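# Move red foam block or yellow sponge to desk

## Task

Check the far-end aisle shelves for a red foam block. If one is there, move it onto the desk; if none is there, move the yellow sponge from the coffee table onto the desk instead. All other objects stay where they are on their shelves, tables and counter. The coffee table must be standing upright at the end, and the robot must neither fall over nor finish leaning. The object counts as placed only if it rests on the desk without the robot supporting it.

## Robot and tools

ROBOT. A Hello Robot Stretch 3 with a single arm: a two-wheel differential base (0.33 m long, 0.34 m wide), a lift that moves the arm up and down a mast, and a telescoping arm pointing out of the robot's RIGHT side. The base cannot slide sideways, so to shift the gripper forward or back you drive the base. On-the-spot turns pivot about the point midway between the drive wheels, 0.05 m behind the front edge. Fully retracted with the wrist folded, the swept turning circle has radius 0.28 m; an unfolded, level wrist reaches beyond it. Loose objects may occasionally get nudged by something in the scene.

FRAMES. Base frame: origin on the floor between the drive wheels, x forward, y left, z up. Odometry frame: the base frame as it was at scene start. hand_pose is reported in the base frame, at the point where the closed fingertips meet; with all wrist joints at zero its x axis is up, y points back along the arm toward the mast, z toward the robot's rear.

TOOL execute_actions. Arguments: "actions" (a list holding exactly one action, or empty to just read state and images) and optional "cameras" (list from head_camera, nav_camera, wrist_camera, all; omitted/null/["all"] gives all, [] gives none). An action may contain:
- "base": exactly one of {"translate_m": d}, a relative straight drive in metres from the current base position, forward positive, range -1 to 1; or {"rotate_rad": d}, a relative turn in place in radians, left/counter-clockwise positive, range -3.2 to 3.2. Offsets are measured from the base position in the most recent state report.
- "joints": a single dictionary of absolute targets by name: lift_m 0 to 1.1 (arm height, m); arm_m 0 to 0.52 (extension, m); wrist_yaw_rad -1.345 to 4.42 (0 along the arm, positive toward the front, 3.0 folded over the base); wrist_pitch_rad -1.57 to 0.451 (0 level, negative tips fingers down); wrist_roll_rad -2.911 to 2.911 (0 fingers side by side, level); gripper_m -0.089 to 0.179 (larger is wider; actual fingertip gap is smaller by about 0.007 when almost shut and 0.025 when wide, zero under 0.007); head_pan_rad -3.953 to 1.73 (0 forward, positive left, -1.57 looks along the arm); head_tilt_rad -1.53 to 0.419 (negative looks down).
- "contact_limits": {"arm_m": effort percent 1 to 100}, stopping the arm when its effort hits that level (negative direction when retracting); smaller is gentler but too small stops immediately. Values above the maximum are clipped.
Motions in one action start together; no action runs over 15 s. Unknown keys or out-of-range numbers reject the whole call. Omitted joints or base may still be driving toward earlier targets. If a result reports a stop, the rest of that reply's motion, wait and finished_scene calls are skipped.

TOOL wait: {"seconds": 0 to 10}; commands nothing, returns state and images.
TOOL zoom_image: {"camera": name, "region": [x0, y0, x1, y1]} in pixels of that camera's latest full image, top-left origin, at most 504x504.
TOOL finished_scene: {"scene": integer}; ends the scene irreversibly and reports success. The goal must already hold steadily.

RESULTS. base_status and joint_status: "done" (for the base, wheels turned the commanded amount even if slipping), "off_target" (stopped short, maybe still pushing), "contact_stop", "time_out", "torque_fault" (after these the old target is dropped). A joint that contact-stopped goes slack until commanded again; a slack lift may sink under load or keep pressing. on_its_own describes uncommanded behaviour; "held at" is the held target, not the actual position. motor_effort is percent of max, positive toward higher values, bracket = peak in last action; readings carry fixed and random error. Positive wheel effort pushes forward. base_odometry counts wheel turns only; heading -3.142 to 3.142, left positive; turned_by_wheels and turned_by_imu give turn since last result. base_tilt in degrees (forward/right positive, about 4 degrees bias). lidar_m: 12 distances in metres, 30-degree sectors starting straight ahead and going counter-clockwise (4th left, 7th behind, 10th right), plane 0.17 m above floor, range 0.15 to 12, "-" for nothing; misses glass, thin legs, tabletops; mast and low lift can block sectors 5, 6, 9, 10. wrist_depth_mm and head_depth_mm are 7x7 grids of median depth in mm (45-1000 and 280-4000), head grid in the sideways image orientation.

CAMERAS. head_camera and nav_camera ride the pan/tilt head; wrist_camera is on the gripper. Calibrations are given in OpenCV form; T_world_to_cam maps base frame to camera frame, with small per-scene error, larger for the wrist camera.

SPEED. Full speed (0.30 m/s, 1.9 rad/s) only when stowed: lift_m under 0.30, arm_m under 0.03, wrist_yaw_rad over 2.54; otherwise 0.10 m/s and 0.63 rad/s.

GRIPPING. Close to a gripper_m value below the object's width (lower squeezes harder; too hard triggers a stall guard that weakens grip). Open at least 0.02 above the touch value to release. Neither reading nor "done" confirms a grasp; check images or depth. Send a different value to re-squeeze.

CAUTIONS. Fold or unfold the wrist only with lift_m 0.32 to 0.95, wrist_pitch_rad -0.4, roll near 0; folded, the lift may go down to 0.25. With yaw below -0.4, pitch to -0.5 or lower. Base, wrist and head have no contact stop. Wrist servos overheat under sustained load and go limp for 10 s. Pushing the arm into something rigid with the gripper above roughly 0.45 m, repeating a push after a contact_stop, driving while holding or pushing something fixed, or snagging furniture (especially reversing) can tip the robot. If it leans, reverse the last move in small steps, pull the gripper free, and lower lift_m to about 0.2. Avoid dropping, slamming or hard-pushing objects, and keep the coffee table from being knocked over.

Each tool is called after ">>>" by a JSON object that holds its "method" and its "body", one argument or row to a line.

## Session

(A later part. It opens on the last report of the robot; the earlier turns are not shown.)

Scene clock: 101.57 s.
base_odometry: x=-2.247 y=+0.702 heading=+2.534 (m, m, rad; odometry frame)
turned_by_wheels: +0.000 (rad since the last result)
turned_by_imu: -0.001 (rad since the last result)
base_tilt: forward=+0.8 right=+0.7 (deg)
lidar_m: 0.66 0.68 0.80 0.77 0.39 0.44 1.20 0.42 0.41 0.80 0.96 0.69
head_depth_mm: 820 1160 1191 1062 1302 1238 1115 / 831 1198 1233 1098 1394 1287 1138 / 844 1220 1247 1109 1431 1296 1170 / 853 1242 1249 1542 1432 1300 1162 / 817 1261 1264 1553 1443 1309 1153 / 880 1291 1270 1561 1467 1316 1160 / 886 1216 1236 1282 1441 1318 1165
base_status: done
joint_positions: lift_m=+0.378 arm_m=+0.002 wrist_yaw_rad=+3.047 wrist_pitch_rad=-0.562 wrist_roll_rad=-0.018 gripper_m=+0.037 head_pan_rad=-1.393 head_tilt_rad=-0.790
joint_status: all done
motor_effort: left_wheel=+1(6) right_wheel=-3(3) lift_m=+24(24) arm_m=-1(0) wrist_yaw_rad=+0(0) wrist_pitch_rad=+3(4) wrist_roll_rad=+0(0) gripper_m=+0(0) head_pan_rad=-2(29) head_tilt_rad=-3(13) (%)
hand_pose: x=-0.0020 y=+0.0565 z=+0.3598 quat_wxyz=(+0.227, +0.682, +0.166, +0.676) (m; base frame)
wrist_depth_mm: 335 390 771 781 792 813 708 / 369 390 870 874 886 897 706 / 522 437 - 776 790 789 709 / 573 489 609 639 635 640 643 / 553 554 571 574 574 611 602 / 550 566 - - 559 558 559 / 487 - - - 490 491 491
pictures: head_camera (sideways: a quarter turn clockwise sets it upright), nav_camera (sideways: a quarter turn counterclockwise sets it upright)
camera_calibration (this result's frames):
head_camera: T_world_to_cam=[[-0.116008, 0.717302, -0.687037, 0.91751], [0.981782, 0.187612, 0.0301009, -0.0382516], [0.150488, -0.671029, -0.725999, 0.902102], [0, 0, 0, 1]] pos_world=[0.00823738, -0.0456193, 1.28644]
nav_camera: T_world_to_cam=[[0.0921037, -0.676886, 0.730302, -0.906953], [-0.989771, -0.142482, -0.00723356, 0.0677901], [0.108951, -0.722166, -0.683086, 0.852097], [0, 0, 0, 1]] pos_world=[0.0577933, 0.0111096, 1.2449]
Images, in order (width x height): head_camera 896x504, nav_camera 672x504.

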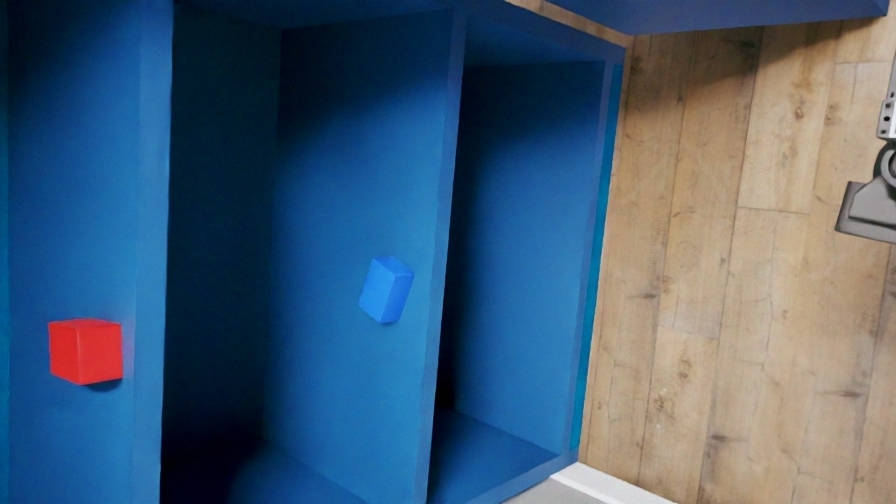

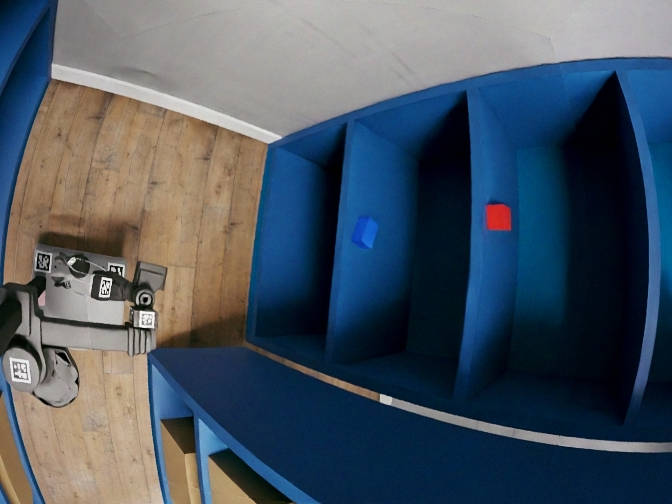

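>>> {"method": "execute_actions", "body": {
  "actions": [
    {"joints":{"lift_m":0.9,"wrist_pitch_rad":-0.4}}
  ],
  "cameras": []
}}

>>> {"method": "execute_actions", "body": {
  "actions": [
    {"base":{"translate_m":0.3},"joints":{"wrist_yaw_rad":0,"gripper_m":0.15}}
  ],
  "cameras": []
}}

>>> {"method": "execute_actions", "body": {
  "actions": [
    {"joints":{"wrist_pitch_rad":0,"lift_m":1.0,"arm_m":0.25,"head_pan_rad":-1.57,"head_tilt_rad":-0.5}}
  ],
  "cameras": ["wrist_camera","head_camera"]
}}

Scene clock: 112.23 s.
base_odometry: x=-2.247 y=+0.702 heading=+2.534 (m, m, rad; odometry frame)
turned_by_wheels: +0.000 (rad since the last result)
turned_by_imu: +0.000 (rad since the last result)
base_tilt: forward=+0.7 right=+0.6 (deg)
lidar_m: 0.66 0.68 0.80 0.77 0.39 0.44 1.20 0.42 0.41 0.80 0.96 0.69
head_depth_mm: 816 1160 1188 1061 1245 - 1123 / 831 1194 1235 1095 1455 - - / 844 1215 1241 1106 1487 - 1177 / 853 1235 1252 1531 1477 1243 1153 / 820 1258 1260 1551 1445 1306 1155 / 877 1296 1270 1559 1462 1313 1167 / 884 1212 1235 1284 1434 1316 1166
base_status: not commanded
joint_positions: lift_m=+0.900 arm_m=+0.002 wrist_yaw_rad=+3.047 wrist_pitch_rad=-0.418 wrist_roll_rad=-0.018 gripper_m=+0.037 head_pan_rad=-1.393 head_tilt_rad=-0.790
joint_status: all done
motor_effort: left_wheel=+2(1) right_wheel=-3(3) lift_m=+30(31) arm_m=+0(1) wrist_yaw_rad=+1(1) wrist_pitch_rad=+5(6) wrist_roll_rad=+0(0) gripper_m=+0(1) head_pan_rad=-2(2) head_tilt_rad=-3(3) (%)
hand_pose: x=-0.0001 y=+0.0767 z=+0.9124 quat_wxyz=(+0.178, +0.691, +0.116, +0.690) (m; base frame)
wrist_depth_mm: 323 321 331 334 338 345 352 / 347 392 808 826 836 855 700 / 388 393 901 915 930 911 712 / 809 441 922 929 918 930 704 / 695 481 - 733 774 751 697 / 605 553 - 605 624 640 639 / 702 724 688 - - 975 737
pictures: none
No camera images: the call's "cameras" was empty. Leave "cameras" out to get every camera's image.

Scene clock: 116.47 s.
base_odometry: x=-2.493 y=+0.874 heading=+2.534 (m, m, rad; odometry frame)
turned_by_wheels: +0.000 (rad since the last result)
turned_by_imu: -0.001 (rad since the last result)
base_tilt: forward=+0.7 right=+0.6 (deg)
lidar_m: 0.36 0.38 0.45 0.77 0.75 0.61 1.24 0.65 0.81 1.19 0.53 0.38
head_depth_mm: 816 1168 1216 1039 - - - / 794 1191 1232 1031 - - 1100 / 843 1217 1241 1094 1430 1294 1145 / 853 1233 1256 1109 1436 1300 1155 / 867 1063 1178 1176 1410 1309 1152 / 769 808 914 1027 1092 1148 1122 / 670 733 766 792 821 853 894
base_status: done
joint_positions: lift_m=+0.900 arm_m=+0.002 wrist_yaw_rad=+0.002 wrist_pitch_rad=-0.418 wrist_roll_rad=-0.018 gripper_m=+0.150 head_pan_rad=-1.393 head_tilt_rad=-0.790
joint_status: all done
motor_effort: left_wheel=+2(6) right_wheel=-3(3) lift_m=+30(30) arm_m=+0(1) wrist_yaw_rad=-1(3) wrist_pitch_rad=+6(5) wrist_roll_rad=+0(0) gripper_m=+0(83) head_pan_rad=-2(2) head_tilt_rad=-3(4) (%)
hand_pose: x=-0.0210 y=-0.3711 z=+0.9124 quat_wxyz=(+0.698, +0.149, -0.685, -0.145) (m; base frame)
wrist_depth_mm: 452 503 874 454 449 448 469 / 465 584 969 958 948 905 622 / 466 586 - - - 944 611 / 466 638 920 906 916 863 645 / 469 600 750 727 750 749 656 / 463 - - - - - 675 / 518 700 - - - 974 616
pictures: none
No camera images: the call's "cameras" was empty. Leave "cameras" out to get every camera's image.

Scene clock: 119.53 s.
base_odometry: x=-2.493 y=+0.874 heading=+2.534 (m, m, rad; odometry frame)
turned_by_wheels: +0.000 (rad since the last result)
turned_by_imu: +0.000 (rad since the last result)
base_tilt: forward=+0.6 right=+0.8 (deg)
lidar_m: 0.36 0.38 0.45 0.77 0.76 0.61 1.24 0.65 0.81 1.19 0.53 0.38
head_depth_mm: 1002 1089 - 1333 1106 1390 1252 / 1007 1072 - 1354 1113 1397 1260 / 1004 1090 - 1354 1057 1414 1258 / 1002 1099 872 1342 1123 1412 1262 / 1003 1102 854 1344 1130 1423 1273 / 1002 1098 895 1311 1137 1288 1251 / 982 976 850 927 965 1030 1031
base_status: not commanded
joint_positions: lift_m=+1.000 arm_m=+0.250 wrist_yaw_rad=+0.001 wrist_pitch_rad=-0.020 wrist_roll_rad=-0.018 gripper_m=+0.150 head_pan_rad=-1.563 head_tilt_rad=-0.507
joint_status: all done
motor_effort: left_wheel=+1(1) right_wheel=-3(3) lift_m=+29(26) arm_m=+4(4) wrist_yaw_rad=+0(2) wrist_pitch_rad=+6(6) wrist_roll_rad=+0(0) gripper_m=+0(0) head_pan_rad=-2(11) head_tilt_rad=+2(15) (%)
hand_pose: x=-0.0211 y=-0.6504 z=+1.1092 quat_wxyz=(+0.714, +0.008, -0.700, -0.007) (m; base frame)
wrist_depth_mm: 405 581 678 670 667 658 618 / 406 586 690 688 672 678 607 / 412 593 714 713 705 699 605 / 419 607 729 726 726 725 600 / 410 539 506 529 546 616 539 / 358 - 354 311 366 - 389 / 293 292 288 288 286 284 288
pictures: head_camera (sideways: a quarter turn clockwise sets it upright), wrist_camera
camera_calibration (this result's frames):
head_camera: T_world_to_cam=[[0.00880777, 0.505801, -0.862605, 1.14561], [0.999311, 0.026648, 0.0258291, -0.0328074], [0.0360511, -0.862238, -0.505218, 0.615596], [0, 0, 0, 1]] pos_world=[0.000501673, -0.047784, 1.30006]
wrist_camera: T_world_to_cam=[[-0.997369, -0.0543074, 0.0480148, -0.105974], [-0.0581152, 0.203129, -0.977426, 1.24702], [0.0433282, -0.977645, -0.205751, -0.243677], [0, 0, 0, 1]] pos_world=[-0.0226666, -0.49729, 1.17382]
Images, in order (width x height): head_camera 896x504, wrist_camera 644x364.

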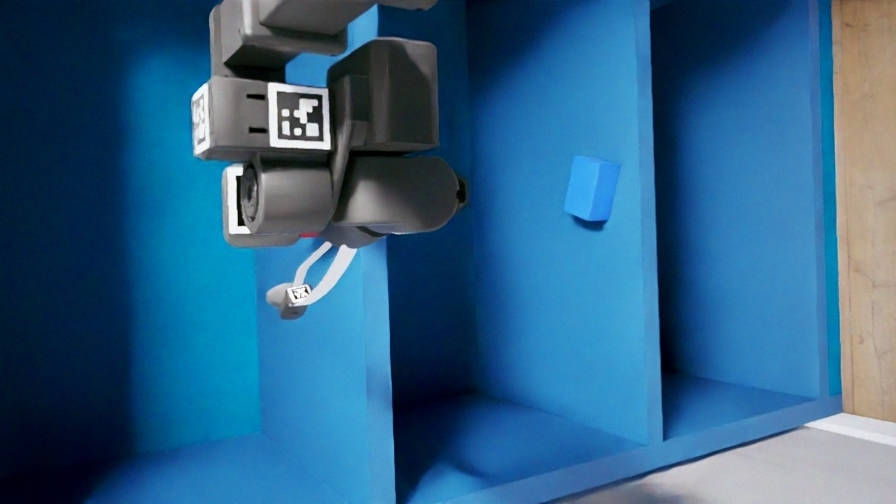

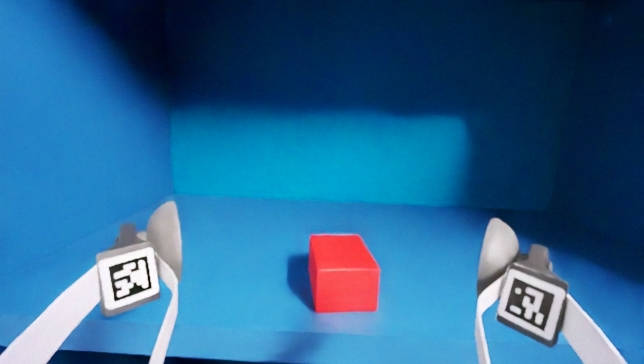

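>>> {"method": "execute_actions", "body": {
  "actions": [
    {"joints":{"lift_m":0.9,"arm_m":0.3}}
  ],
  "cameras": ["wrist_camera"]
}}

>>> {"method": "execute_actions", "body": {
  "actions": [
    {"joints":{"arm_m":0.4}}
  ],
  "cameras": ["wrist_camera"]
}}

Scene clock: 124.87 s.
base_odometry: x=-2.493 y=+0.874 heading=+2.534 (m, m, rad; odometry frame)
turned_by_wheels: +0.000 (rad since the last result)
turned_by_imu: +0.000 (rad since the last result)
base_tilt: forward=+0.8 right=+0.8 (deg)
lidar_m: 0.36 0.38 0.45 0.77 0.75 0.61 1.24 0.65 0.81 1.19 0.53 0.38
head_depth_mm: 1003 1101 849 - 1039 1389 1248 / 1005 1101 916 - 1108 1404 1257 / 1007 1102 927 - 1053 1406 1259 / 1002 1100 874 1360 1123 1415 1269 / 1004 1100 886 1341 1137 1417 1269 / 1004 1095 895 1308 1135 1285 1250 / 977 975 848 922 966 1025 1028
base_status: not commanded
joint_positions: lift_m=+0.900 arm_m=+0.300 wrist_yaw_rad=+0.001 wrist_pitch_rad=-0.020 wrist_roll_rad=-0.018 gripper_m=+0.150 head_pan_rad=-1.563 head_tilt_rad=-0.507
joint_status: all done
motor_effort: left_wheel=+2(1) right_wheel=-3(3) lift_m=+18(31) arm_m=+4(5) wrist_yaw_rad=+0(1) wrist_pitch_rad=+6(6) wrist_roll_rad=+0(0) gripper_m=+0(0) head_pan_rad=-3(1) head_tilt_rad=+2(2) (%)
hand_pose: x=-0.0211 y=-0.7004 z=+1.0097 quat_wxyz=(+0.714, +0.008, -0.700, -0.007) (m; base frame)
wrist_depth_mm: 405 584 616 619 618 612 601 / 408 596 652 640 630 632 608 / 414 603 668 664 655 656 604 / 368 380 406 287 394 489 520 / 220 241 229 235 242 274 260 / 377 - 221 219 217 - 213 / 462 621 757 745 746 736 534
pictures: wrist_camera
camera_calibration (this result's frames):
wrist_camera: T_world_to_cam=[[-0.997369, -0.0543064, 0.0480161, -0.103916], [-0.0581155, 0.20311, -0.97743, 1.15997], [0.0433281, -0.977649, -0.205732, -0.313047], [0, 0, 0, 1]] pos_world=[-0.0226666, -0.547296, 1.07438]
Images, in order (width x height): wrist_camera 644x364.

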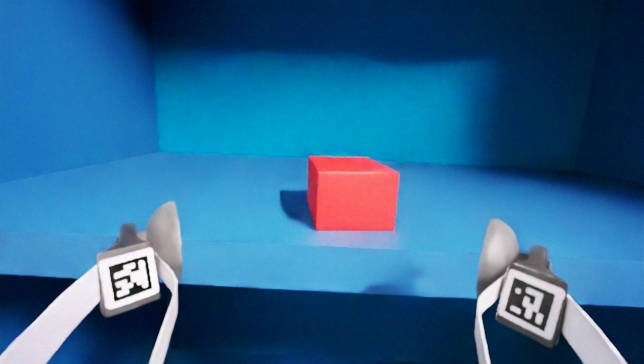

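Scene clock: 126.83 s.
base_odometry: x=-2.493 y=+0.874 heading=+2.534 (m, m, rad; odometry frame)
turned_by_wheels: +0.000 (rad since the last result)
turned_by_imu: +0.000 (rad since the last result)
base_tilt: forward=+0.6 right=+0.7 (deg)
lidar_m: 0.36 0.38 0.45 0.77 0.75 0.61 1.24 0.65 0.81 1.19 0.53 0.38
head_depth_mm: 1007 1101 897 - 1055 1397 1249 / 1006 1103 986 1339 1116 1403 1251 / 1004 1100 1037 1349 1057 1410 1262 / 1003 1099 941 1342 1130 1416 1267 / 1005 1098 885 1336 1131 1432 1270 / 1001 1100 894 1317 1135 1294 1248 / 976 973 849 928 964 1026 1027
base_status: not commanded
joint_positions: lift_m=+0.900 arm_m=+0.400 wrist_yaw_rad=+0.001 wrist_pitch_rad=-0.017 wrist_roll_rad=-0.018 gripper_m=+0.150 head_pan_rad=-1.563 head_tilt_rad=-0.507
joint_status: all done
motor_effort: left_wheel=+1(1) right_wheel=-3(3) lift_m=+18(17) arm_m=+4(4) wrist_yaw_rad=-1(0) wrist_pitch_rad=+5(6) wrist_roll_rad=+0(0) gripper_m=+1(1) head_pan_rad=-2(3) head_tilt_rad=+3(2) (%)
hand_pose: x=-0.0211 y=-0.8004 z=+1.0106 quat_wxyz=(+0.714, +0.007, -0.700, -0.006) (m; base frame)
wrist_depth_mm: 407 527 527 524 525 515 516 / 410 549 551 534 532 534 528 / 414 564 565 559 554 553 541 / 371 387 412 208 465 495 519 / 216 245 230 136 139 278 263 / 162 141 160 141 144 - 175 / 117 120 122 124 126 123 132
pictures: wrist_camera
camera_calibration (this result's frames):
wrist_camera: T_world_to_cam=[[-0.997373, -0.0541455, 0.0481264, -0.109374], [-0.0580483, 0.199898, -0.978096, 1.17922], [0.0433391, -0.97832, -0.202516, -0.414489], [0, 0, 0, 1]] pos_world=[-0.0226709, -0.647149, 1.07472]
Images, in order (width x height): wrist_camera 644x364.

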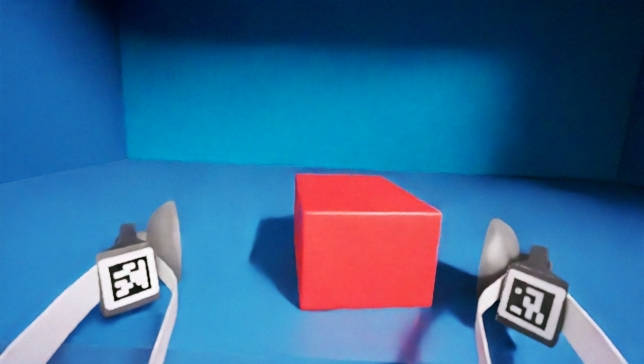

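Width about 0.06.

>>> {"method": "execute_actions", "body": {
  "actions": [
    {"joints":{"arm_m":0.42}}
  ],
  "cameras": []
}}

>>> {"method": "execute_actions", "body": {
  "actions": [
    {"joints":{"gripper_m":0.04}}
  ],
  "cameras": []
}}

>>> {"method": "execute_actions", "body": {
  "actions": [
    {"joints":{"lift_m":0.93}}
  ],
  "cameras": []
}}

>>> {"method": "execute_actions", "body": {
  "actions": [
    {"joints":{"arm_m":0.0}}
  ],
  "cameras": ["wrist_camera"]
}}

Scene clock: 130.73 s.
base_odometry: x=-2.493 y=+0.874 heading=+2.534 (m, m, rad; odometry frame)
turned_by_wheels: +0.000 (rad since the last result)
turned_by_imu: +0.000 (rad since the last result)
base_tilt: forward=+0.7 right=+0.7 (deg)
lidar_m: 0.36 0.37 0.45 0.77 0.75 0.61 1.25 0.65 0.81 1.19 0.53 0.38
head_depth_mm: 1005 1107 849 - 1074 1396 1255 / 1007 1103 984 1346 1110 1398 1253 / 1003 1101 - 1355 1055 1404 1262 / 1006 1099 945 1342 1131 1415 1264 / 1003 1098 886 1341 1134 1427 1275 / 999 1097 897 1316 1136 1288 1242 / 979 979 847 924 963 1030 1027
base_status: not commanded
joint_positions: lift_m=+0.900 arm_m=+0.420 wrist_yaw_rad=+0.001 wrist_pitch_rad=-0.017 wrist_roll_rad=-0.018 gripper_m=+0.150 head_pan_rad=-1.563 head_tilt_rad=-0.507
joint_status: all done
motor_effort: left_wheel=+1(2) right_wheel=-3(3) lift_m=+18(18) arm_m=+3(3) wrist_yaw_rad=+0(0) wrist_pitch_rad=+5(5) wrist_roll_rad=+0(0) gripper_m=+0(1) head_pan_rad=-2(2) head_tilt_rad=+2(2) (%)
hand_pose: x=-0.0211 y=-0.8204 z=+1.0106 quat_wxyz=(+0.714, +0.007, -0.700, -0.006) (m; base frame)
wrist_depth_mm: 405 511 508 505 500 502 499 / 412 524 522 518 514 512 510 / 417 542 540 536 536 534 518 / 372 385 411 201 462 495 519 / 217 243 231 118 120 277 263 / 163 141 160 118 122 - 176 / 114 120 122 120 124 123 132
pictures: none
No camera images: the call's "cameras" was empty. Leave "cameras" out to get every camera's image.

Scene clock: 132.33 s.
base_odometry: x=-2.493 y=+0.874 heading=+2.534 (m, m, rad; odometry frame)
turned_by_wheels: +0.000 (rad since the last result)
turned_by_imu: +0.000 (rad since the last result)
base_tilt: forward=+0.8 right=+0.7 (deg)
lidar_m: 0.36 0.38 0.45 0.77 0.75 0.61 1.24 0.65 0.81 1.19 0.53 0.38
head_depth_mm: 1006 1106 873 - 1071 1389 1252 / 1004 1101 983 1342 1109 1399 1255 / 1003 1101 - 1353 1054 1414 1259 / 1003 1102 943 1339 1127 1413 1265 / 1001 1097 882 1344 1133 1423 1271 / 1002 1096 893 1312 1134 1287 1246 / 976 978 846 925 964 1028 1032
base_status: not commanded
joint_positions: lift_m=+0.900 arm_m=+0.420 wrist_yaw_rad=-0.001 wrist_pitch_rad=-0.016 wrist_roll_rad=-0.018 gripper_m=+0.041 head_pan_rad=-1.563 head_tilt_rad=-0.507
joint_status: all done
motor_effort: left_wheel=+1(1) right_wheel=-2(3) lift_m=+18(17) arm_m=+4(4) wrist_yaw_rad=+2(2) wrist_pitch_rad=+5(5) wrist_roll_rad=+0(0) gripper_m=-13(85) head_pan_rad=-2(2) head_tilt_rad=+2(2) (%)
hand_pose: x=-0.0218 y=-0.8205 z=+1.0108 quat_wxyz=(+0.714, +0.005, -0.700, -0.006) (m; base frame)
wrist_depth_mm: 410 514 506 504 501 500 495 / 415 528 528 518 515 513 514 / 417 536 543 533 537 529 523 / 375 392 416 196 471 504 521 / 217 224 194 124 129 255 264 / 154 156 130 127 127 173 175 / 119 120 123 125 127 129 131
pictures: none
No camera images: the call's "cameras" was empty. Leave "cameras" out to get every camera's image.

Scene clock: 133.40 s.
base_odometry: x=-2.493 y=+0.874 heading=+2.534 (m, m, rad; odometry frame)
turned_by_wheels: +0.000 (rad since the last result)
turned_by_imu: +0.000 (rad since the last result)
base_tilt: forward=+0.8 right=+0.7 (deg)
lidar_m: 0.36 0.38 0.45 0.77 0.75 0.61 1.24 0.65 0.81 1.19 0.53 0.38
head_depth_mm: 1006 1099 967 - 1074 1396 1252 / 1003 1098 - 1339 1112 1402 1253 / 1003 1101 - 1347 1053 1407 1263 / 1003 1101 848 1339 1126 1416 1266 / 1003 1100 885 1338 1136 1421 1273 / 1001 1096 897 1319 1136 1284 1252 / 974 973 849 927 965 1026 1029
base_status: not commanded
joint_positions: lift_m=+0.930 arm_m=+0.420 wrist_yaw_rad=-0.001 wrist_pitch_rad=-0.020 wrist_roll_rad=-0.018 gripper_m=+0.041 head_pan_rad=-1.563 head_tilt_rad=-0.507
joint_status: all done
motor_effort: left_wheel=+1(1) right_wheel=-2(2) lift_m=+30(29) arm_m=+3(3) wrist_yaw_rad=+2(2) wrist_pitch_rad=+6(6) wrist_roll_rad=+0(0) gripper_m=-10(12) head_pan_rad=-1(2) head_tilt_rad=+3(3) (%)
hand_pose: x=-0.0218 y=-0.8204 z=+1.0392 quat_wxyz=(+0.714, +0.007, -0.700, -0.008) (m; base frame)
wrist_depth_mm: 409 512 510 505 501 500 496 / 412 523 526 521 516 515 509 / 416 545 547 536 527 531 526 / 413 509 551 199 538 545 535 / 292 300 260 124 134 340 351 / 206 211 130 127 127 231 236 / 159 163 164 160 164 174 176
pictures: none
No camera images: the call's "cameras" was empty. Leave "cameras" out to get every camera's image.

Scene clock: 137.67 s.
base_odometry: x=-2.493 y=+0.874 heading=+2.534 (m, m, rad; odometry frame)
turned_by_wheels: +0.000 (rad since the last result)
turned_by_imu: +0.000 (rad since the last result)
base_tilt: forward=+0.7 right=+0.8 (deg)
lidar_m: 0.36 0.38 0.45 0.77 0.75 0.61 1.24 0.65 0.81 1.19 0.53 0.38
head_depth_mm: 1004 1098 847 1337 1108 - - / 1007 1100 853 1341 1154 1439 - / 1006 1106 865 449 401 - - / 1004 1094 875 1317 1061 1421 1262 / 1004 1099 886 1345 1133 1431 1262 / 1007 1102 895 1315 1138 1291 1246 / 980 979 849 925 963 1026 1033
base_status: not commanded
joint_positions: lift_m=+0.930 arm_m=+0.002 wrist_yaw_rad=-0.001 wrist_pitch_rad=-0.021 wrist_roll_rad=-0.018 gripper_m=+0.041 head_pan_rad=-1.563 head_tilt_rad=-0.507
joint_status: all done
joint sent to its limit — the command would take arm_m past its lower limit, so that joint was sent only as far as its limit.
motor_effort: left_wheel=+1(1) right_wheel=-2(2) lift_m=+30(30) arm_m=-4(8) wrist_yaw_rad=+2(1) wrist_pitch_rad=+6(6) wrist_roll_rad=+0(0) gripper_m=-10(10) head_pan_rad=-2(2) head_tilt_rad=+3(2) (%)
hand_pose: x=-0.0217 y=-0.4027 z=+1.0389 quat_wxyz=(+0.714, +0.007, -0.700, -0.008) (m; base frame)
wrist_depth_mm: 461 575 905 910 908 905 627 / 463 579 933 944 936 898 616 / 470 598 982 974 945 943 613 / 471 530 559 200 626 668 583 / 474 614 838 124 135 858 571 / 479 576 130 127 126 882 595 / 478 672 869 854 870 824 619
pictures: wrist_camera
camera_calibration (this result's frames):
wrist_camera: T_world_to_cam=[[-0.997501, -0.0519346, 0.0479099, -0.0887042], [-0.0575606, 0.20402, -0.977273, 1.12824], [0.0409797, -0.977588, -0.2065, -0.0151713], [0, 0, 0, 1]] pos_world=[-0.0229184, -0.249623, 1.10372]
Images, in order (width x height): wrist_camera 644x364.

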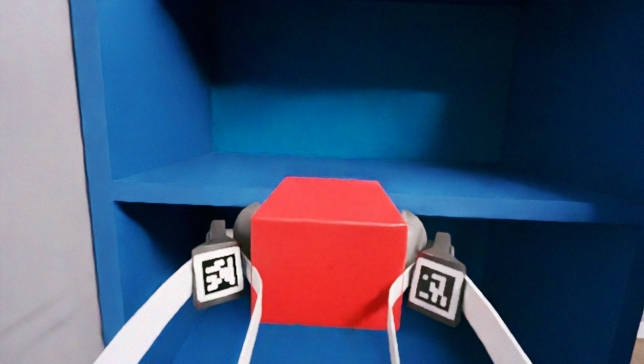

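>>> {"method": "execute_actions", "body": {
  "actions": [
    {"base":{"translate_m":-0.3},"joints":{"wrist_pitch_rad":-0.4,"lift_m":0.9}}
  ],
  "cameras": []
}}

>>> {"method": "execute_actions", "body": {
  "actions": [
    {"joints":{"wrist_yaw_rad":3.0,"head_pan_rad":-3.14,"head_tilt_rad":-0.7}}
  ],
  "cameras": ["wrist_camera","nav_camera"]
}}

Scene clock: 145.10 s.
base_odometry: x=-2.247 y=+0.702 heading=+2.534 (m, m, rad; odometry frame)
turned_by_wheels: +0.000 (rad since the last result)
turned_by_imu: +0.001 (rad since the last result)
base_tilt: forward=+0.7 right=+0.7 (deg)
lidar_m: 0.66 0.68 0.80 0.77 0.39 0.44 1.20 0.42 0.41 0.80 0.96 0.69
head_depth_mm: 675 689 766 846 906 958 - / 983 1034 855 1100 1046 1100 - / 1008 1105 862 1347 1122 - - / 1010 1108 878 1344 1120 1380 1262 / 1011 1103 883 1337 1133 1424 1273 / 1007 1105 900 1340 1104 1430 1278 / 1008 1106 904 1341 1144 1430 1276
base_status: done
joint_positions: lift_m=+0.900 arm_m=+0.002 wrist_yaw_rad=-0.001 wrist_pitch_rad=-0.417 wrist_roll_rad=-0.018 gripper_m=+0.041 head_pan_rad=-1.563 head_tilt_rad=-0.507
joint_status: all done
motor_effort: left_wheel=+1(2) right_wheel=-2(7) lift_m=+18(23) arm_m=-4(4) wrist_yaw_rad=+0(1) wrist_pitch_rad=+5(7) wrist_roll_rad=+0(0) gripper_m=-11(9) head_pan_rad=-2(3) head_tilt_rad=+2(3) (%)
hand_pose: x=-0.0218 y=-0.3715 z=+0.9133 quat_wxyz=(+0.698, +0.147, -0.685, -0.146) (m; base frame)
wrist_depth_mm: 690 914 901 459 455 445 318 / 769 978 980 988 802 483 317 / 770 - - - 786 483 316 / 772 925 901 199 670 480 313 / 749 763 717 124 135 475 310 / 841 - 130 127 127 455 310 / 841 - - 990 835 431 307
pictures: none
No camera images: the call's "cameras" was empty. Leave "cameras" out to get every camera's image.

Scene clock: 147.60 s.
base_odometry: x=-2.247 y=+0.702 heading=+2.534 (m, m, rad; odometry frame)
turned_by_wheels: +0.000 (rad since the last result)
turned_by_imu: +0.000 (rad since the last result)
base_tilt: forward=+0.8 right=+0.7 (deg)
lidar_m: 0.66 0.68 0.80 0.77 0.39 0.44 1.20 0.42 0.41 0.80 0.96 0.69
head_depth_mm: 1002 1136 1278 - - - - / 3621 3409 2386 - - - - / 3735 3462 2509 2092 - - - / 3731 3531 2528 1959 1617 1430 - / 3718 3545 2531 1985 1626 1433 - / 3722 3583 1348 1444 1321 1294 - / 1013 1086 1214 931 907 852 -
base_status: not commanded
joint_positions: lift_m=+0.900 arm_m=+0.002 wrist_yaw_rad=+2.997 wrist_pitch_rad=-0.417 wrist_roll_rad=-0.018 gripper_m=+0.041 head_pan_rad=-3.133 head_tilt_rad=-0.691
joint_status: all done
motor_effort: left_wheel=+2(1) right_wheel=-2(2) lift_m=+18(17) arm_m=-4(4) wrist_yaw_rad=+2(4) wrist_pitch_rad=+5(5) wrist_roll_rad=+0(0) gripper_m=-11(12) head_pan_rad=-2(28) head_tilt_rad=-2(14) (%)
hand_pose: x=+0.0110 y=+0.0753 z=+0.9133 quat_wxyz=(+0.195, +0.694, +0.098, +0.686) (m; base frame)
wrist_depth_mm: 308 - 328 337 347 357 367 / 340 383 810 837 860 868 661 / 364 405 891 908 937 942 672 / 403 433 945 199 933 887 674 / 675 479 125 124 135 748 673 / 597 516 - 127 127 653 664 / 683 603 727 - - 928 734
pictures: nav_camera (sideways: a quarter turn counterclockwise sets it upright), wrist_camera
camera_calibration (this result's frames):
nav_camera: T_world_to_cam=[[-0.60709, 0.0237264, 0.794278, -0.986076], [0.0251397, 0.999627, -0.0106454, 0.0660422], [-0.794235, 0.0135052, -0.607461, 0.759234], [0, 0, 0, 1]] pos_world=[0.00271243, -0.0528751, 1.24513]
wrist_camera: T_world_to_cam=[[0.996757, -0.0768625, 0.023818, -0.0232759], [-0.0240664, -0.567195, -0.823231, 0.826839], [0.0767851, 0.819989, -0.567206, 0.618434], [0, 0, 0, 1]] pos_world=[-0.00438697, -0.0399185, 1.03201]
Images, in order (width x height): nav_camera 672x504, wrist_camera 644x364.

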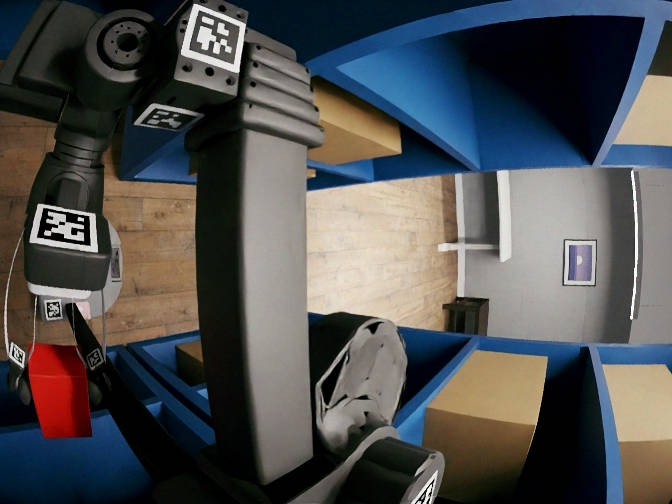

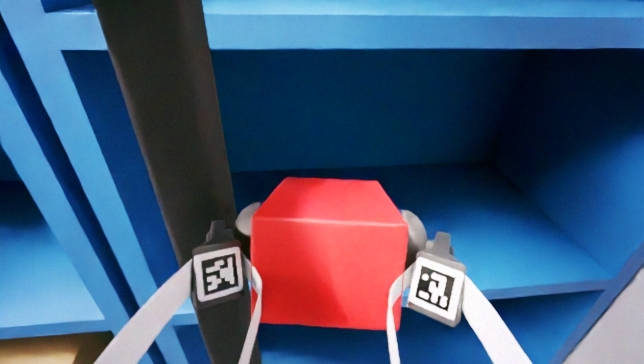

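Lower for speed and back out in steps.

>>> {"method": "execute_actions", "body": {
  "actions": [
    {"joints":{"lift_m":0.28}}
  ],
  "cameras": []
}}

>>> {"method": "execute_actions", "body": {
  "actions": [
    {"base":{"translate_m":-0.65}}
  ],
  "cameras": []
}}

>>> {"method": "execute_actions", "body": {
  "actions": [
    {"base":{"translate_m":-0.5}}
  ],
  "cameras": []
}}

Scene clock: 156.13 s.
base_odometry: x=-2.247 y=+0.702 heading=+2.534 (m, m, rad; odometry frame)
turned_by_wheels: +0.000 (rad since the last result)
turned_by_imu: +0.000 (rad since the last result)
base_tilt: forward=+0.8 right=+0.7 (deg)
lidar_m: 0.66 0.68 0.80 0.77 0.39 0.44 1.20 0.42 0.41 0.80 0.96 0.69
head_depth_mm: 1004 1131 1276 1156 1155 1140 1115 / 3628 3431 2377 1659 1562 1352 1176 / 3659 3471 2508 1953 1599 1364 1187 / 3678 3524 2505 1967 1618 1361 1186 / 3724 3523 2536 1973 1614 1367 1189 / 3697 3615 1354 1437 1328 1282 1172 / 1010 1086 1213 935 906 863 1086
base_status: not commanded
joint_positions: lift_m=+0.280 arm_m=+0.002 wrist_yaw_rad=+2.998 wrist_pitch_rad=-0.418 wrist_roll_rad=-0.018 gripper_m=+0.041 head_pan_rad=-3.133 head_tilt_rad=-0.691
joint_status: all done
motor_effort: left_wheel=+2(2) right_wheel=-2(2) lift_m=+18(18) arm_m=-3(4) wrist_yaw_rad=+3(3) wrist_pitch_rad=+5(5) wrist_roll_rad=+0(0) gripper_m=-12(11) head_pan_rad=-2(1) head_tilt_rad=-3(3) (%)
hand_pose: x=+0.0109 y=+0.0752 z=+0.2930 quat_wxyz=(+0.195, +0.694, +0.098, +0.686) (m; base frame)
wrist_depth_mm: 317 - 737 760 781 807 655 / 341 383 808 823 854 870 663 / 364 409 802 810 815 835 666 / 400 434 607 198 615 624 611 / 461 469 125 125 135 542 565 / 487 499 - 128 126 509 515 / - - - 130 426 440 440
pictures: none
No camera images: the call's "cameras" was empty. Leave "cameras" out to get every camera's image.

Scene clock: 159.93 s.
base_odometry: x=-1.713 y=+0.331 heading=+2.534 (m, m, rad; odometry frame)
turned_by_wheels: +0.000 (rad since the last result)
turned_by_imu: +0.002 (rad since the last result)
base_tilt: forward=+0.7 right=+0.7 (deg)
lidar_m: 1.30 0.45 0.34 0.32 0.33 0.59 2.93 0.47 0.34 0.32 0.33 0.45
head_depth_mm: 2972 3118 2430 1921 1592 1118 1129 / 3059 3218 2470 1938 1600 1346 1175 / 3113 3317 2500 1962 1604 1355 1186 / 2949 3306 2499 1962 1610 1362 1182 / 2994 3363 2544 1982 1623 1371 1185 / 2928 3362 2541 2000 1622 1370 1152 / 2941 3364 2574 2007 1631 932 1127
base_status: done
joint_positions: lift_m=+0.280 arm_m=+0.002 wrist_yaw_rad=+2.998 wrist_pitch_rad=-0.418 wrist_roll_rad=-0.018 gripper_m=+0.041 head_pan_rad=-3.133 head_tilt_rad=-0.692
joint_status: not commanded
motor_effort: left_wheel=+1(5) right_wheel=-2(10) lift_m=+17(18) arm_m=-3(3) wrist_yaw_rad=+2(2) wrist_pitch_rad=+5(5) wrist_roll_rad=+0(0) gripper_m=-11(12) head_pan_rad=-2(2) head_tilt_rad=-3(2) (%)
hand_pose: x=+0.0108 y=+0.0752 z=+0.2930 quat_wxyz=(+0.195, +0.694, +0.099, +0.686) (m; base frame)
wrist_depth_mm: 626 - 407 415 436 499 366 / 347 346 356 370 383 502 386 / 619 380 392 403 425 505 428 / 594 419 429 199 467 519 568 / 488 467 125 124 134 530 544 / 468 483 - 127 127 519 518 / - - - 130 426 444 441
pictures: none
No camera images: the call's "cameras" was empty. Leave "cameras" out to get every camera's image.

Scene clock: 163.17 s.
base_odometry: x=-1.303 y=+0.046 heading=+2.534 (m, m, rad; odometry frame)
turned_by_wheels: +0.000 (rad since the last result)
turned_by_imu: +0.002 (rad since the last result)
base_tilt: forward=+0.7 right=+0.7 (deg)
lidar_m: 1.78 0.46 0.40 0.29 1.93 2.44 2.49 2.69 1.96 0.31 0.36 0.46
head_depth_mm: 2644 2569 2446 1933 1587 1349 1173 / 2643 2950 2474 1937 1591 1353 1178 / 2600 2951 2494 1947 1602 1358 1179 / 2438 2917 2523 1965 1605 1370 1184 / 2496 2992 2539 1959 1617 1369 1185 / 2505 2973 2551 1987 1630 1378 1191 / 2496 2961 2583 2000 1635 1382 1203
base_status: done
joint_positions: lift_m=+0.280 arm_m=+0.002 wrist_yaw_rad=+2.998 wrist_pitch_rad=-0.418 wrist_roll_rad=-0.018 gripper_m=+0.041 head_pan_rad=-3.133 head_tilt_rad=-0.692
joint_status: not commanded
motor_effort: left_wheel=+1(6) right_wheel=-2(11) lift_m=+17(18) arm_m=-4(3) wrist_yaw_rad=+2(2) wrist_pitch_rad=+5(5) wrist_roll_rad=+0(0) gripper_m=-11(11) head_pan_rad=-2(2) head_tilt_rad=-2(2) (%)
hand_pose: x=+0.0108 y=+0.0752 z=+0.2930 quat_wxyz=(+0.195, +0.694, +0.099, +0.686) (m; base frame)
wrist_depth_mm: - - 314 737 745 453 471 / - - - 817 642 396 393 / 964 968 631 807 658 428 435 / 733 740 684 199 591 472 492 / 594 606 125 124 135 520 533 / 501 519 - 127 127 514 520 / - - - 130 425 443 444
pictures: none
No camera images: the call's "cameras" was empty. Leave "cameras" out to get every camera's image.

>>> {"method": "execute_actions", "body": {
  "actions": [
    {"base":{"translate_m":-1.0}}
  ],
  "cameras": []
}}

>>> {"method": "execute_actions", "body": {
  "actions": [
    {"base":{"translate_m":-0.5},"joints":{"head_tilt_rad":-0.5}}
  ],
  "cameras": ["nav_camera"]
}}

Scene clock: 169.87 s.
base_odometry: x=-0.482 y=-0.525 heading=+2.534 (m, m, rad; odometry frame)
turned_by_wheels: +0.000 (rad since the last result)
turned_by_imu: +0.003 (rad since the last result)
base_tilt: forward=+0.8 right=+0.8 (deg)
lidar_m: 1.27 0.99 1.93 1.85 1.91 1.51 1.50 1.92 1.96 1.87 1.96 1.01
head_depth_mm: 1720 1939 2187 1930 1587 1347 1170 / 1714 1936 2199 1956 1595 1349 1181 / 1695 1680 2230 1973 1599 1360 1182 / 1714 1516 2168 1910 1609 1366 1184 / 1711 1530 2234 1983 1623 1375 1191 / 1712 1546 2244 1984 1632 1376 1192 / 1711 1568 2222 2007 1637 1381 1202
base_status: done
joint_positions: lift_m=+0.280 arm_m=+0.002 wrist_yaw_rad=+2.998 wrist_pitch_rad=-0.418 wrist_roll_rad=-0.018 gripper_m=+0.041 head_pan_rad=-3.133 head_tilt_rad=-0.692
joint_status: not commanded
motor_effort: left_wheel=+1(6) right_wheel=-1(10) lift_m=+18(18) arm_m=-4(3) wrist_yaw_rad=+2(2) wrist_pitch_rad=+5(5) wrist_roll_rad=+0(0) gripper_m=-11(11) head_pan_rad=-1(1) head_tilt_rad=-2(2) (%)
hand_pose: x=+0.0108 y=+0.0752 z=+0.2930 quat_wxyz=(+0.195, +0.694, +0.099, +0.686) (m; base frame)
wrist_depth_mm: - - - - - - - / - - - - - - - / 960 987 998 - - - 980 / 748 743 751 198 772 774 780 / 597 603 125 124 135 614 619 / 497 517 - 127 127 518 521 / - - - 130 429 442 445
pictures: none
No camera images: the call's "cameras" was empty. Leave "cameras" out to get every camera's image.

Scene clock: 173.10 s.
base_odometry: x=-0.071 y=-0.811 heading=+2.534 (m, m, rad; odometry frame)
turned_by_wheels: +0.000 (rad since the last result)
turned_by_imu: +0.001 (rad since the last result)
base_tilt: forward=+0.7 right=+0.7 (deg)
lidar_m: 1.47 1.49 1.92 1.84 1.91 1.08 1.00 1.49 1.57 1.89 1.97 1.51
head_depth_mm: 1229 1347 1487 1670 1839 1519 1281 / 1234 1346 1494 1686 1805 1540 1291 / 1232 1350 1468 1119 944 1542 1289 / 1236 1348 1459 1125 914 1501 1288 / 1230 1345 1478 1132 921 1555 1300 / 1231 1346 1465 1142 928 1559 1308 / 1229 1358 1470 1148 935 1575 1313
base_status: done
joint_positions: lift_m=+0.280 arm_m=+0.002 wrist_yaw_rad=+2.998 wrist_pitch_rad=-0.418 wrist_roll_rad=-0.018 gripper_m=+0.041 head_pan_rad=-3.133 head_tilt_rad=-0.506
joint_status: all done
motor_effort: left_wheel=+1(6) right_wheel=-1(10) lift_m=+18(18) arm_m=-3(4) wrist_yaw_rad=+1(2) wrist_pitch_rad=+5(5) wrist_roll_rad=+0(0) gripper_m=-11(10) head_pan_rad=-1(2) head_tilt_rad=+2(14) (%)
hand_pose: x=+0.0108 y=+0.0752 z=+0.2930 quat_wxyz=(+0.195, +0.694, +0.099, +0.686) (m; base frame)
wrist_depth_mm: - - - - - - - / - - - - - - - / 976 978 993 993 - - - / 736 732 746 199 759 762 773 / 596 598 125 124 135 623 619 / 500 521 - 127 126 519 522 / - - - 130 427 442 443
pictures: nav_camera (sideways: a quarter turn counterclockwise sets it upright)
camera_calibration (this result's frames):
nav_camera: T_world_to_cam=[[-0.450753, 0.0252414, 0.892292, -1.11484], [0.022913, 0.999598, -0.0167022, 0.0739442], [-0.892355, 0.0129165, -0.45115, 0.556461], [0, 0, 0, 1]] pos_world=[-0.00764918, -0.052962, 1.24704]
Images, in order (width x height): nav_camera 672x504.

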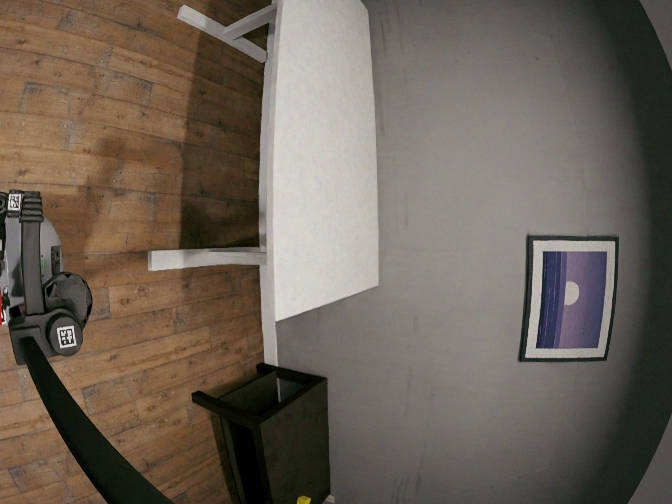

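>>> {"method": "execute_actions", "body": {
  "actions": [
    {"base":{"rotate_rad":-1.57},"joints":{"lift_m":0.9,"head_pan_rad":-1.57,"head_tilt_rad":-0.6}}
  ],
  "cameras": []
}}

>>> {"method": "execute_actions", "body": {
  "actions": [
    {"base":{"translate_m":0.4},"joints":{"wrist_yaw_rad":0}}
  ],
  "cameras": ["head_camera","nav_camera"]
}}

Scene clock: 182.63 s.
base_odometry: x=-0.071 y=-0.811 heading=+0.964 (m, m, rad; odometry frame)
turned_by_wheels: -1.570 (rad since the last result)
turned_by_imu: -1.589 (rad since the last result)
base_tilt: forward=+0.7 right=+0.8 (deg)
lidar_m: 1.88 1.97 1.50 1.47 1.49 1.92 1.85 1.74 1.08 1.00 1.49 1.57
head_depth_mm: 1240 1371 1552 1779 1727 - - / 1235 1377 1545 1737 1744 1521 - / 1241 1373 1473 971 1682 1478 - / 1232 1364 1333 978 1607 1502 - / 1230 1364 1343 988 1671 1531 - / 1232 1369 1364 993 1673 1459 1269 / 1230 1359 1378 998 1678 1469 1255
base_status: done
joint_positions: lift_m=+0.900 arm_m=+0.002 wrist_yaw_rad=+2.998 wrist_pitch_rad=-0.418 wrist_roll_rad=-0.018 gripper_m=+0.041 head_pan_rad=-1.577 head_tilt_rad=-0.593
joint_status: all done
motor_effort: left_wheel=+1(7) right_wheel=-2(10) lift_m=+30(35) arm_m=-4(4) wrist_yaw_rad=+2(2) wrist_pitch_rad=+5(5) wrist_roll_rad=+0(0) gripper_m=-11(13) head_pan_rad=+1(32) head_tilt_rad=-2(8) (%)
hand_pose: x=+0.0108 y=+0.0752 z=+0.9124 quat_wxyz=(+0.195, +0.694, +0.099, +0.686) (m; base frame)
wrist_depth_mm: - - - - - - - / - - - - - - - / - - - - - - - / - - - 199 - - - / - - 125 124 134 - - / - - - 127 127 - - / - - - - - - -
pictures: none
No camera images: the call's "cameras" was empty. Leave "cameras" out to get every camera's image.

Scene clock: 187.93 s.
base_odometry: x=+0.157 y=-0.482 heading=+0.964 (m, m, rad; odometry frame)
turned_by_wheels: +0.000 (rad since the last result)
turned_by_imu: -0.001 (rad since the last result)
base_tilt: forward=+0.7 right=+0.8 (deg)
lidar_m: 1.48 1.53 2.11 1.45 1.80 2.34 2.24 1.36 1.07 1.43 1.28 1.55
head_depth_mm: 1233 1372 1302 956 1508 - - / 1240 1374 1309 969 1681 1514 - / 1230 1371 1328 972 845 - - / 1232 1367 1334 981 858 1460 1237 / 1226 1362 1350 987 1661 1458 1243 / 1220 1360 1367 988 1675 1472 1251 / 1223 1354 1369 1004 1691 1481 1251
base_status: done
joint_positions: lift_m=+0.900 arm_m=+0.002 wrist_yaw_rad=+0.002 wrist_pitch_rad=-0.418 wrist_roll_rad=-0.018 gripper_m=+0.041 head_pan_rad=-1.577 head_tilt_rad=-0.593
joint_status: all done
motor_effort: left_wheel=+1(5) right_wheel=-3(3) lift_m=+30(30) arm_m=-3(4) wrist_yaw_rad=-1(3) wrist_pitch_rad=+5(5) wrist_roll_rad=+0(0) gripper_m=-11(12) head_pan_rad=+2(3) head_tilt_rad=-2(2) (%)
hand_pose: x=-0.0210 y=-0.3714 z=+0.9124 quat_wxyz=(+0.698, +0.149, -0.685, -0.145) (m; base frame)
wrist_depth_mm: - - - - - - - / - - - - - - - / 717 734 744 761 761 783 - / 586 558 560 198 573 581 583 / - - - 124 135 - - / - - 130 128 127 - - / - - - - - - -
pictures: head_camera (sideways: a quarter turn clockwise sets it upright), nav_camera (sideways: a quarter turn counterclockwise sets it upright)
camera_calibration (this result's frames):
head_camera: T_world_to_cam=[[0.0162285, 0.577505, -0.816225, 1.08509], [0.99957, 0.0105756, 0.0273564, -0.0347944], [0.0244305, -0.816318, -0.577085, 0.70917], [0, 0, 0, 1]] pos_world=[-0.000155274, -0.0473666, 1.29588]
nav_camera: T_world_to_cam=[[-0.0322906, -0.525767, 0.850016, -1.06225], [-0.999148, 0.0388501, -0.0139256, 0.0765623], [-0.0257016, -0.849741, -0.526573, 0.649312], [0, 0, 0, 1]] pos_world=[0.0588847, -0.00972375, 1.24591]
Images, in order (width x height): head_camera 896x504, nav_camera 672x504.

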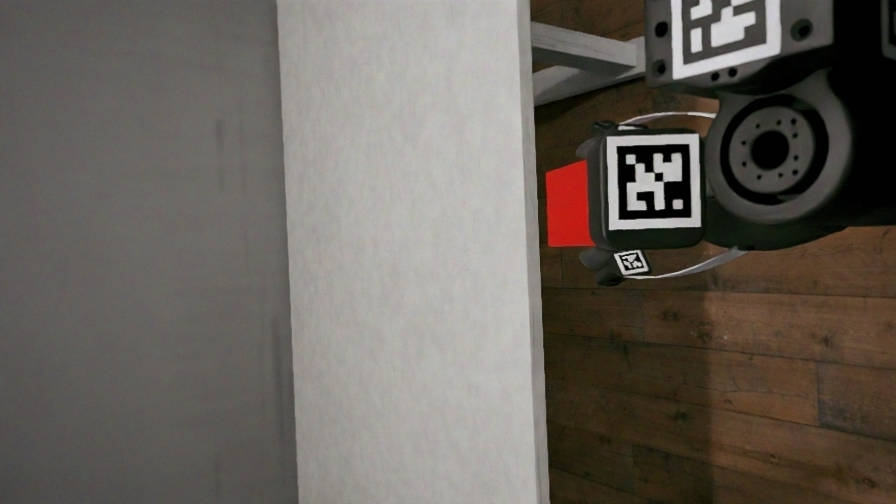

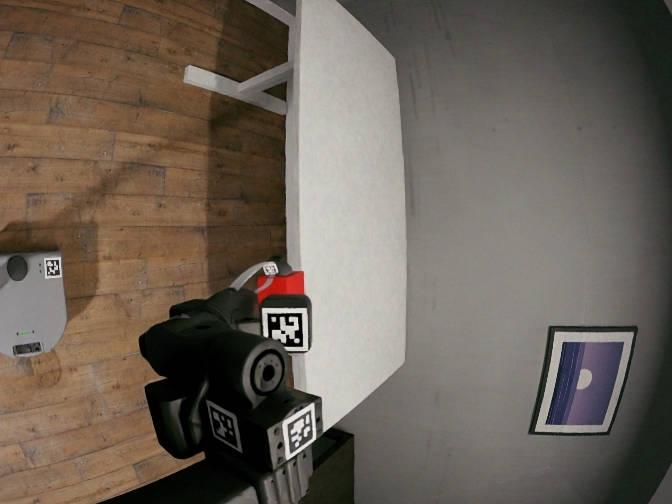

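>>> {"method": "execute_actions", "body": {
  "actions": [
    {"base":{"rotate_rad":-0.6},"joints":{"wrist_pitch_rad":0}}
  ],
  "cameras": []
}}

>>> {"method": "execute_actions", "body": {
  "actions": [
    {"base":{"translate_m":0.4}}
  ],
  "cameras": []
}}

>>> {"method": "execute_actions", "body": {
  "actions": [
    {"base":{"rotate_rad":0.6},"joints":{"arm_m":0.4}}
  ],
  "cameras": ["head_camera"]
}}

Scene clock: 193.47 s.
base_odometry: x=+0.157 y=-0.482 heading=+0.364 (m, m, rad; odometry frame)
turned_by_wheels: -0.600 (rad since the last result)
turned_by_imu: -0.607 (rad since the last result)
base_tilt: forward=+0.8 right=+0.7 (deg)
lidar_m: 1.30 1.48 1.51 1.97 1.45 1.61 2.40 2.24 1.36 1.07 1.14 1.28
head_depth_mm: 1907 2170 1913 1964 1725 - - / 1761 1976 1936 1730 1759 - - / 1626 1813 1940 440 1853 - - / 1518 1683 1876 949 1815 1399 1235 / 1420 1559 1657 990 1660 1457 1243 / 1329 1456 1367 995 1677 1471 1243 / 1261 1367 1372 1002 869 1473 1249
base_status: done
joint_positions: lift_m=+0.900 arm_m=+0.002 wrist_yaw_rad=+0.002 wrist_pitch_rad=-0.026 wrist_roll_rad=-0.018 gripper_m=+0.041 head_pan_rad=-1.577 head_tilt_rad=-0.593
joint_status: all done
motor_effort: left_wheel=+2(5) right_wheel=-3(7) lift_m=+31(30) arm_m=-4(4) wrist_yaw_rad=-1(1) wrist_pitch_rad=+8(8) wrist_roll_rad=+0(0) gripper_m=-11(11) head_pan_rad=+1(2) head_tilt_rad=-2(3) (%)
hand_pose: x=-0.0210 y=-0.4025 z=+1.0076 quat_wxyz=(+0.714, +0.010, -0.700, -0.009) (m; base frame)
wrist_depth_mm: 953 - - - - - - / 983 - - - - - - / - - - - - - - / - - - 199 - - - / 918 962 838 124 135 - - / 660 669 130 127 127 - - / 510 522 576 - - - -
pictures: none
No camera images: the call's "cameras" was empty. Leave "cameras" out to get every camera's image.

Scene clock: 198.77 s.
base_odometry: x=+0.531 y=-0.340 heading=+0.364 (m, m, rad; odometry frame)
turned_by_wheels: +0.000 (rad since the last result)
turned_by_imu: -0.001 (rad since the last result)
base_tilt: forward=+0.7 right=+0.8 (deg)
lidar_m: 1.26 1.16 1.17 1.54 1.68 1.71 2.20 2.57 1.52 1.05 1.20 0.90
head_depth_mm: 1585 1810 1914 960 1721 - - / 1463 1651 1786 999 1649 - - / 1353 1510 1327 441 816 - - / 1269 1400 1340 944 797 1415 1238 / 1182 1301 1347 990 777 1384 1242 / 1119 1214 1293 995 783 681 1249 / 1053 1140 1229 1005 789 648 1254
base_status: done
joint_positions: lift_m=+0.900 arm_m=+0.002 wrist_yaw_rad=+0.002 wrist_pitch_rad=-0.026 wrist_roll_rad=-0.018 gripper_m=+0.041 head_pan_rad=-1.577 head_tilt_rad=-0.593
joint_status: not commanded
motor_effort: left_wheel=+1(5) right_wheel=-3(3) lift_m=+30(30) arm_m=-4(3) wrist_yaw_rad=+0(0) wrist_pitch_rad=+8(8) wrist_roll_rad=+0(0) gripper_m=-11(11) head_pan_rad=+3(1) head_tilt_rad=-3(2) (%)
hand_pose: x=-0.0210 y=-0.4025 z=+1.0076 quat_wxyz=(+0.714, +0.010, -0.700, -0.009) (m; base frame)
wrist_depth_mm: 777 870 987 - - - - / 796 894 - - - - - / 808 920 - - - - - / 833 930 - 199 - - - / 825 898 827 124 135 - - / 656 669 130 127 126 - - / 513 520 522 511 524 - -
pictures: none
No camera images: the call's "cameras" was empty. Leave "cameras" out to get every camera's image.

Scene clock: 202.90 s.
base_odometry: x=+0.531 y=-0.340 heading=+0.964 (m, m, rad; odometry frame)
turned_by_wheels: +0.600 (rad since the last result)
turned_by_imu: +0.607 (rad since the last result)
base_tilt: forward=+0.8 right=+0.7 (deg)
lidar_m: 1.16 1.20 1.65 1.68 2.08 2.67 2.57 1.52 1.06 1.20 0.91 1.22
head_depth_mm: 1030 1140 1242 - 762 1340 1224 / 1026 1139 - 963 765 1341 1227 / 1026 1120 - 968 767 1341 1229 / 1020 1135 1241 979 772 1355 1238 / 1020 1134 1231 987 777 1351 1244 / 1022 1131 1230 991 780 699 1246 / 1021 1131 1236 1003 786 701 1249
base_status: done
joint_positions: lift_m=+0.900 arm_m=+0.400 wrist_yaw_rad=+0.001 wrist_pitch_rad=-0.025 wrist_roll_rad=-0.018 gripper_m=+0.041 head_pan_rad=-1.577 head_tilt_rad=-0.593
joint_status: all done
motor_effort: left_wheel=-1(5) right_wheel=+1(7) lift_m=+30(29) arm_m=+4(3) wrist_yaw_rad=-1(1) wrist_pitch_rad=+7(8) wrist_roll_rad=+0(0) gripper_m=-12(12) head_pan_rad=+3(3) head_tilt_rad=-2(3) (%)
hand_pose: x=-0.0212 y=-0.8002 z=+1.0079 quat_wxyz=(+0.714, +0.010, -0.700, -0.009) (m; base frame)
wrist_depth_mm: 553 547 539 534 528 532 528 / 568 569 564 559 545 540 541 / 582 585 576 574 569 563 561 / 606 607 593 199 583 577 579 / 635 622 611 124 134 601 593 / 633 636 130 127 126 615 613 / 506 520 522 506 522 545 562
pictures: head_camera (sideways: a quarter turn clockwise sets it upright)
camera_calibration (this result's frames):
head_camera: T_world_to_cam=[[0.0161732, 0.577556, -0.816191, 1.08504], [0.999569, 0.0106702, 0.0273574, -0.0347957], [0.0245094, -0.816281, -0.577134, 0.709233], [0, 0, 0, 1]] pos_world=[-0.000150709, -0.0473669, 1.29588]
Images, in order (width x height): head_camera 896x504.

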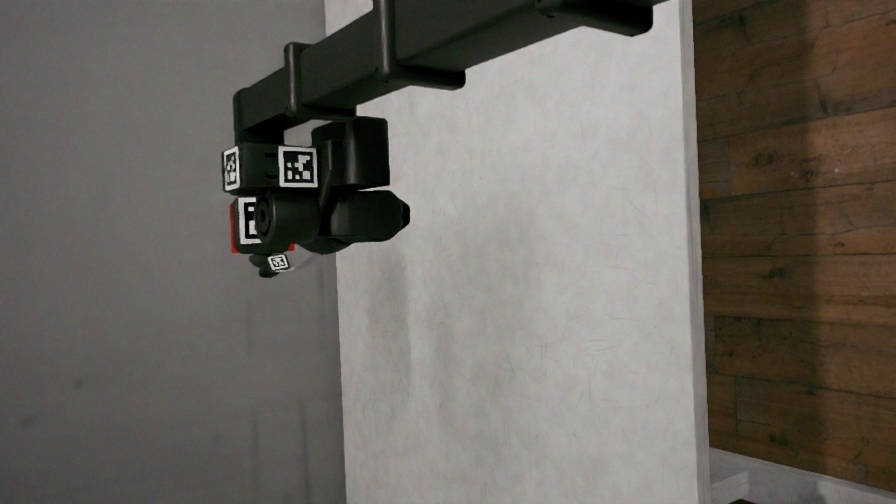

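>>> {"method": "execute_actions", "body": {
  "actions": [
    {"joints":{"lift_m":0.68}}
  ],
  "cameras": ["wrist_camera","nav_camera"]
}}

Scene clock: 208.20 s.
base_odometry: x=+0.531 y=-0.340 heading=+0.964 (m, m, rad; odometry frame)
turned_by_wheels: +0.000 (rad since the last result)
turned_by_imu: +0.000 (rad since the last result)
base_tilt: forward=+0.7 right=+0.7 (deg)
lidar_m: 1.16 1.20 1.65 1.68 2.08 2.68 2.56 1.52 1.05 1.21 0.91 1.23
head_depth_mm: 1032 1145 1230 959 761 1004 - / 1027 1138 1239 1000 765 1340 1220 / 1022 1142 1237 1010 726 1349 1230 / 1024 1133 1232 943 761 1353 1238 / 1020 1128 1227 987 780 1342 1240 / 1018 1133 1230 993 785 697 1244 / 1016 1128 1243 1001 786 702 1245
base_status: not commanded
joint_positions: lift_m=+0.680 arm_m=+0.400 wrist_yaw_rad=+0.001 wrist_pitch_rad=-0.025 wrist_roll_rad=-0.018 gripper_m=+0.041 head_pan_rad=-1.577 head_tilt_rad=-0.593
joint_status: all done
motor_effort: left_wheel=-1(1) right_wheel=+1(1) lift_m=+18(24) arm_m=+3(3) wrist_yaw_rad=+0(0) wrist_pitch_rad=+7(8) wrist_roll_rad=+0(0) gripper_m=-11(11) head_pan_rad=+3(2) head_tilt_rad=-1(2) (%)
hand_pose: x=-0.0212 y=-0.8002 z=+0.7885 quat_wxyz=(+0.714, +0.010, -0.700, -0.009) (m; base frame)
wrist_depth_mm: 549 550 547 539 531 532 522 / 573 560 555 553 547 539 541 / 588 580 577 567 563 560 560 / 577 589 589 199 581 571 571 / 343 352 307 124 135 399 414 / 242 249 130 127 127 275 277 / 189 192 194 189 193 205 207
pictures: nav_camera (sideways: a quarter turn counterclockwise sets it upright), wrist_camera
camera_calibration (this result's frames):
nav_camera: T_world_to_cam=[[-0.0322403, -0.525821, 0.849984, -1.06221], [-0.999152, 0.0387548, -0.0139237, 0.0765598], [-0.0256196, -0.849712, -0.526624, 0.649378], [0, 0, 0, 1]] pos_world=[0.0588857, -0.00971531, 1.24591]
wrist_camera: T_world_to_cam=[[-0.997381, -0.0543703, 0.0477027, -0.0985625], [-0.0580233, 0.207662, -0.976478, 0.966943], [0.0431853, -0.976688, -0.210273, -0.451831], [0, 0, 0, 1]] pos_world=[-0.0226867, -0.647455, 0.853893]
Images, in order (width x height): nav_camera 672x504, wrist_camera 644x364.

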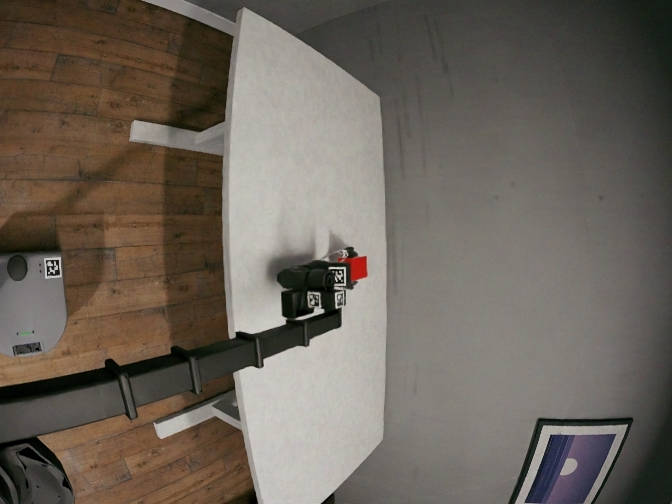

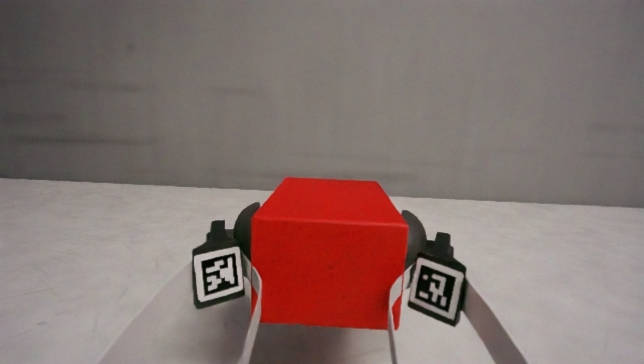

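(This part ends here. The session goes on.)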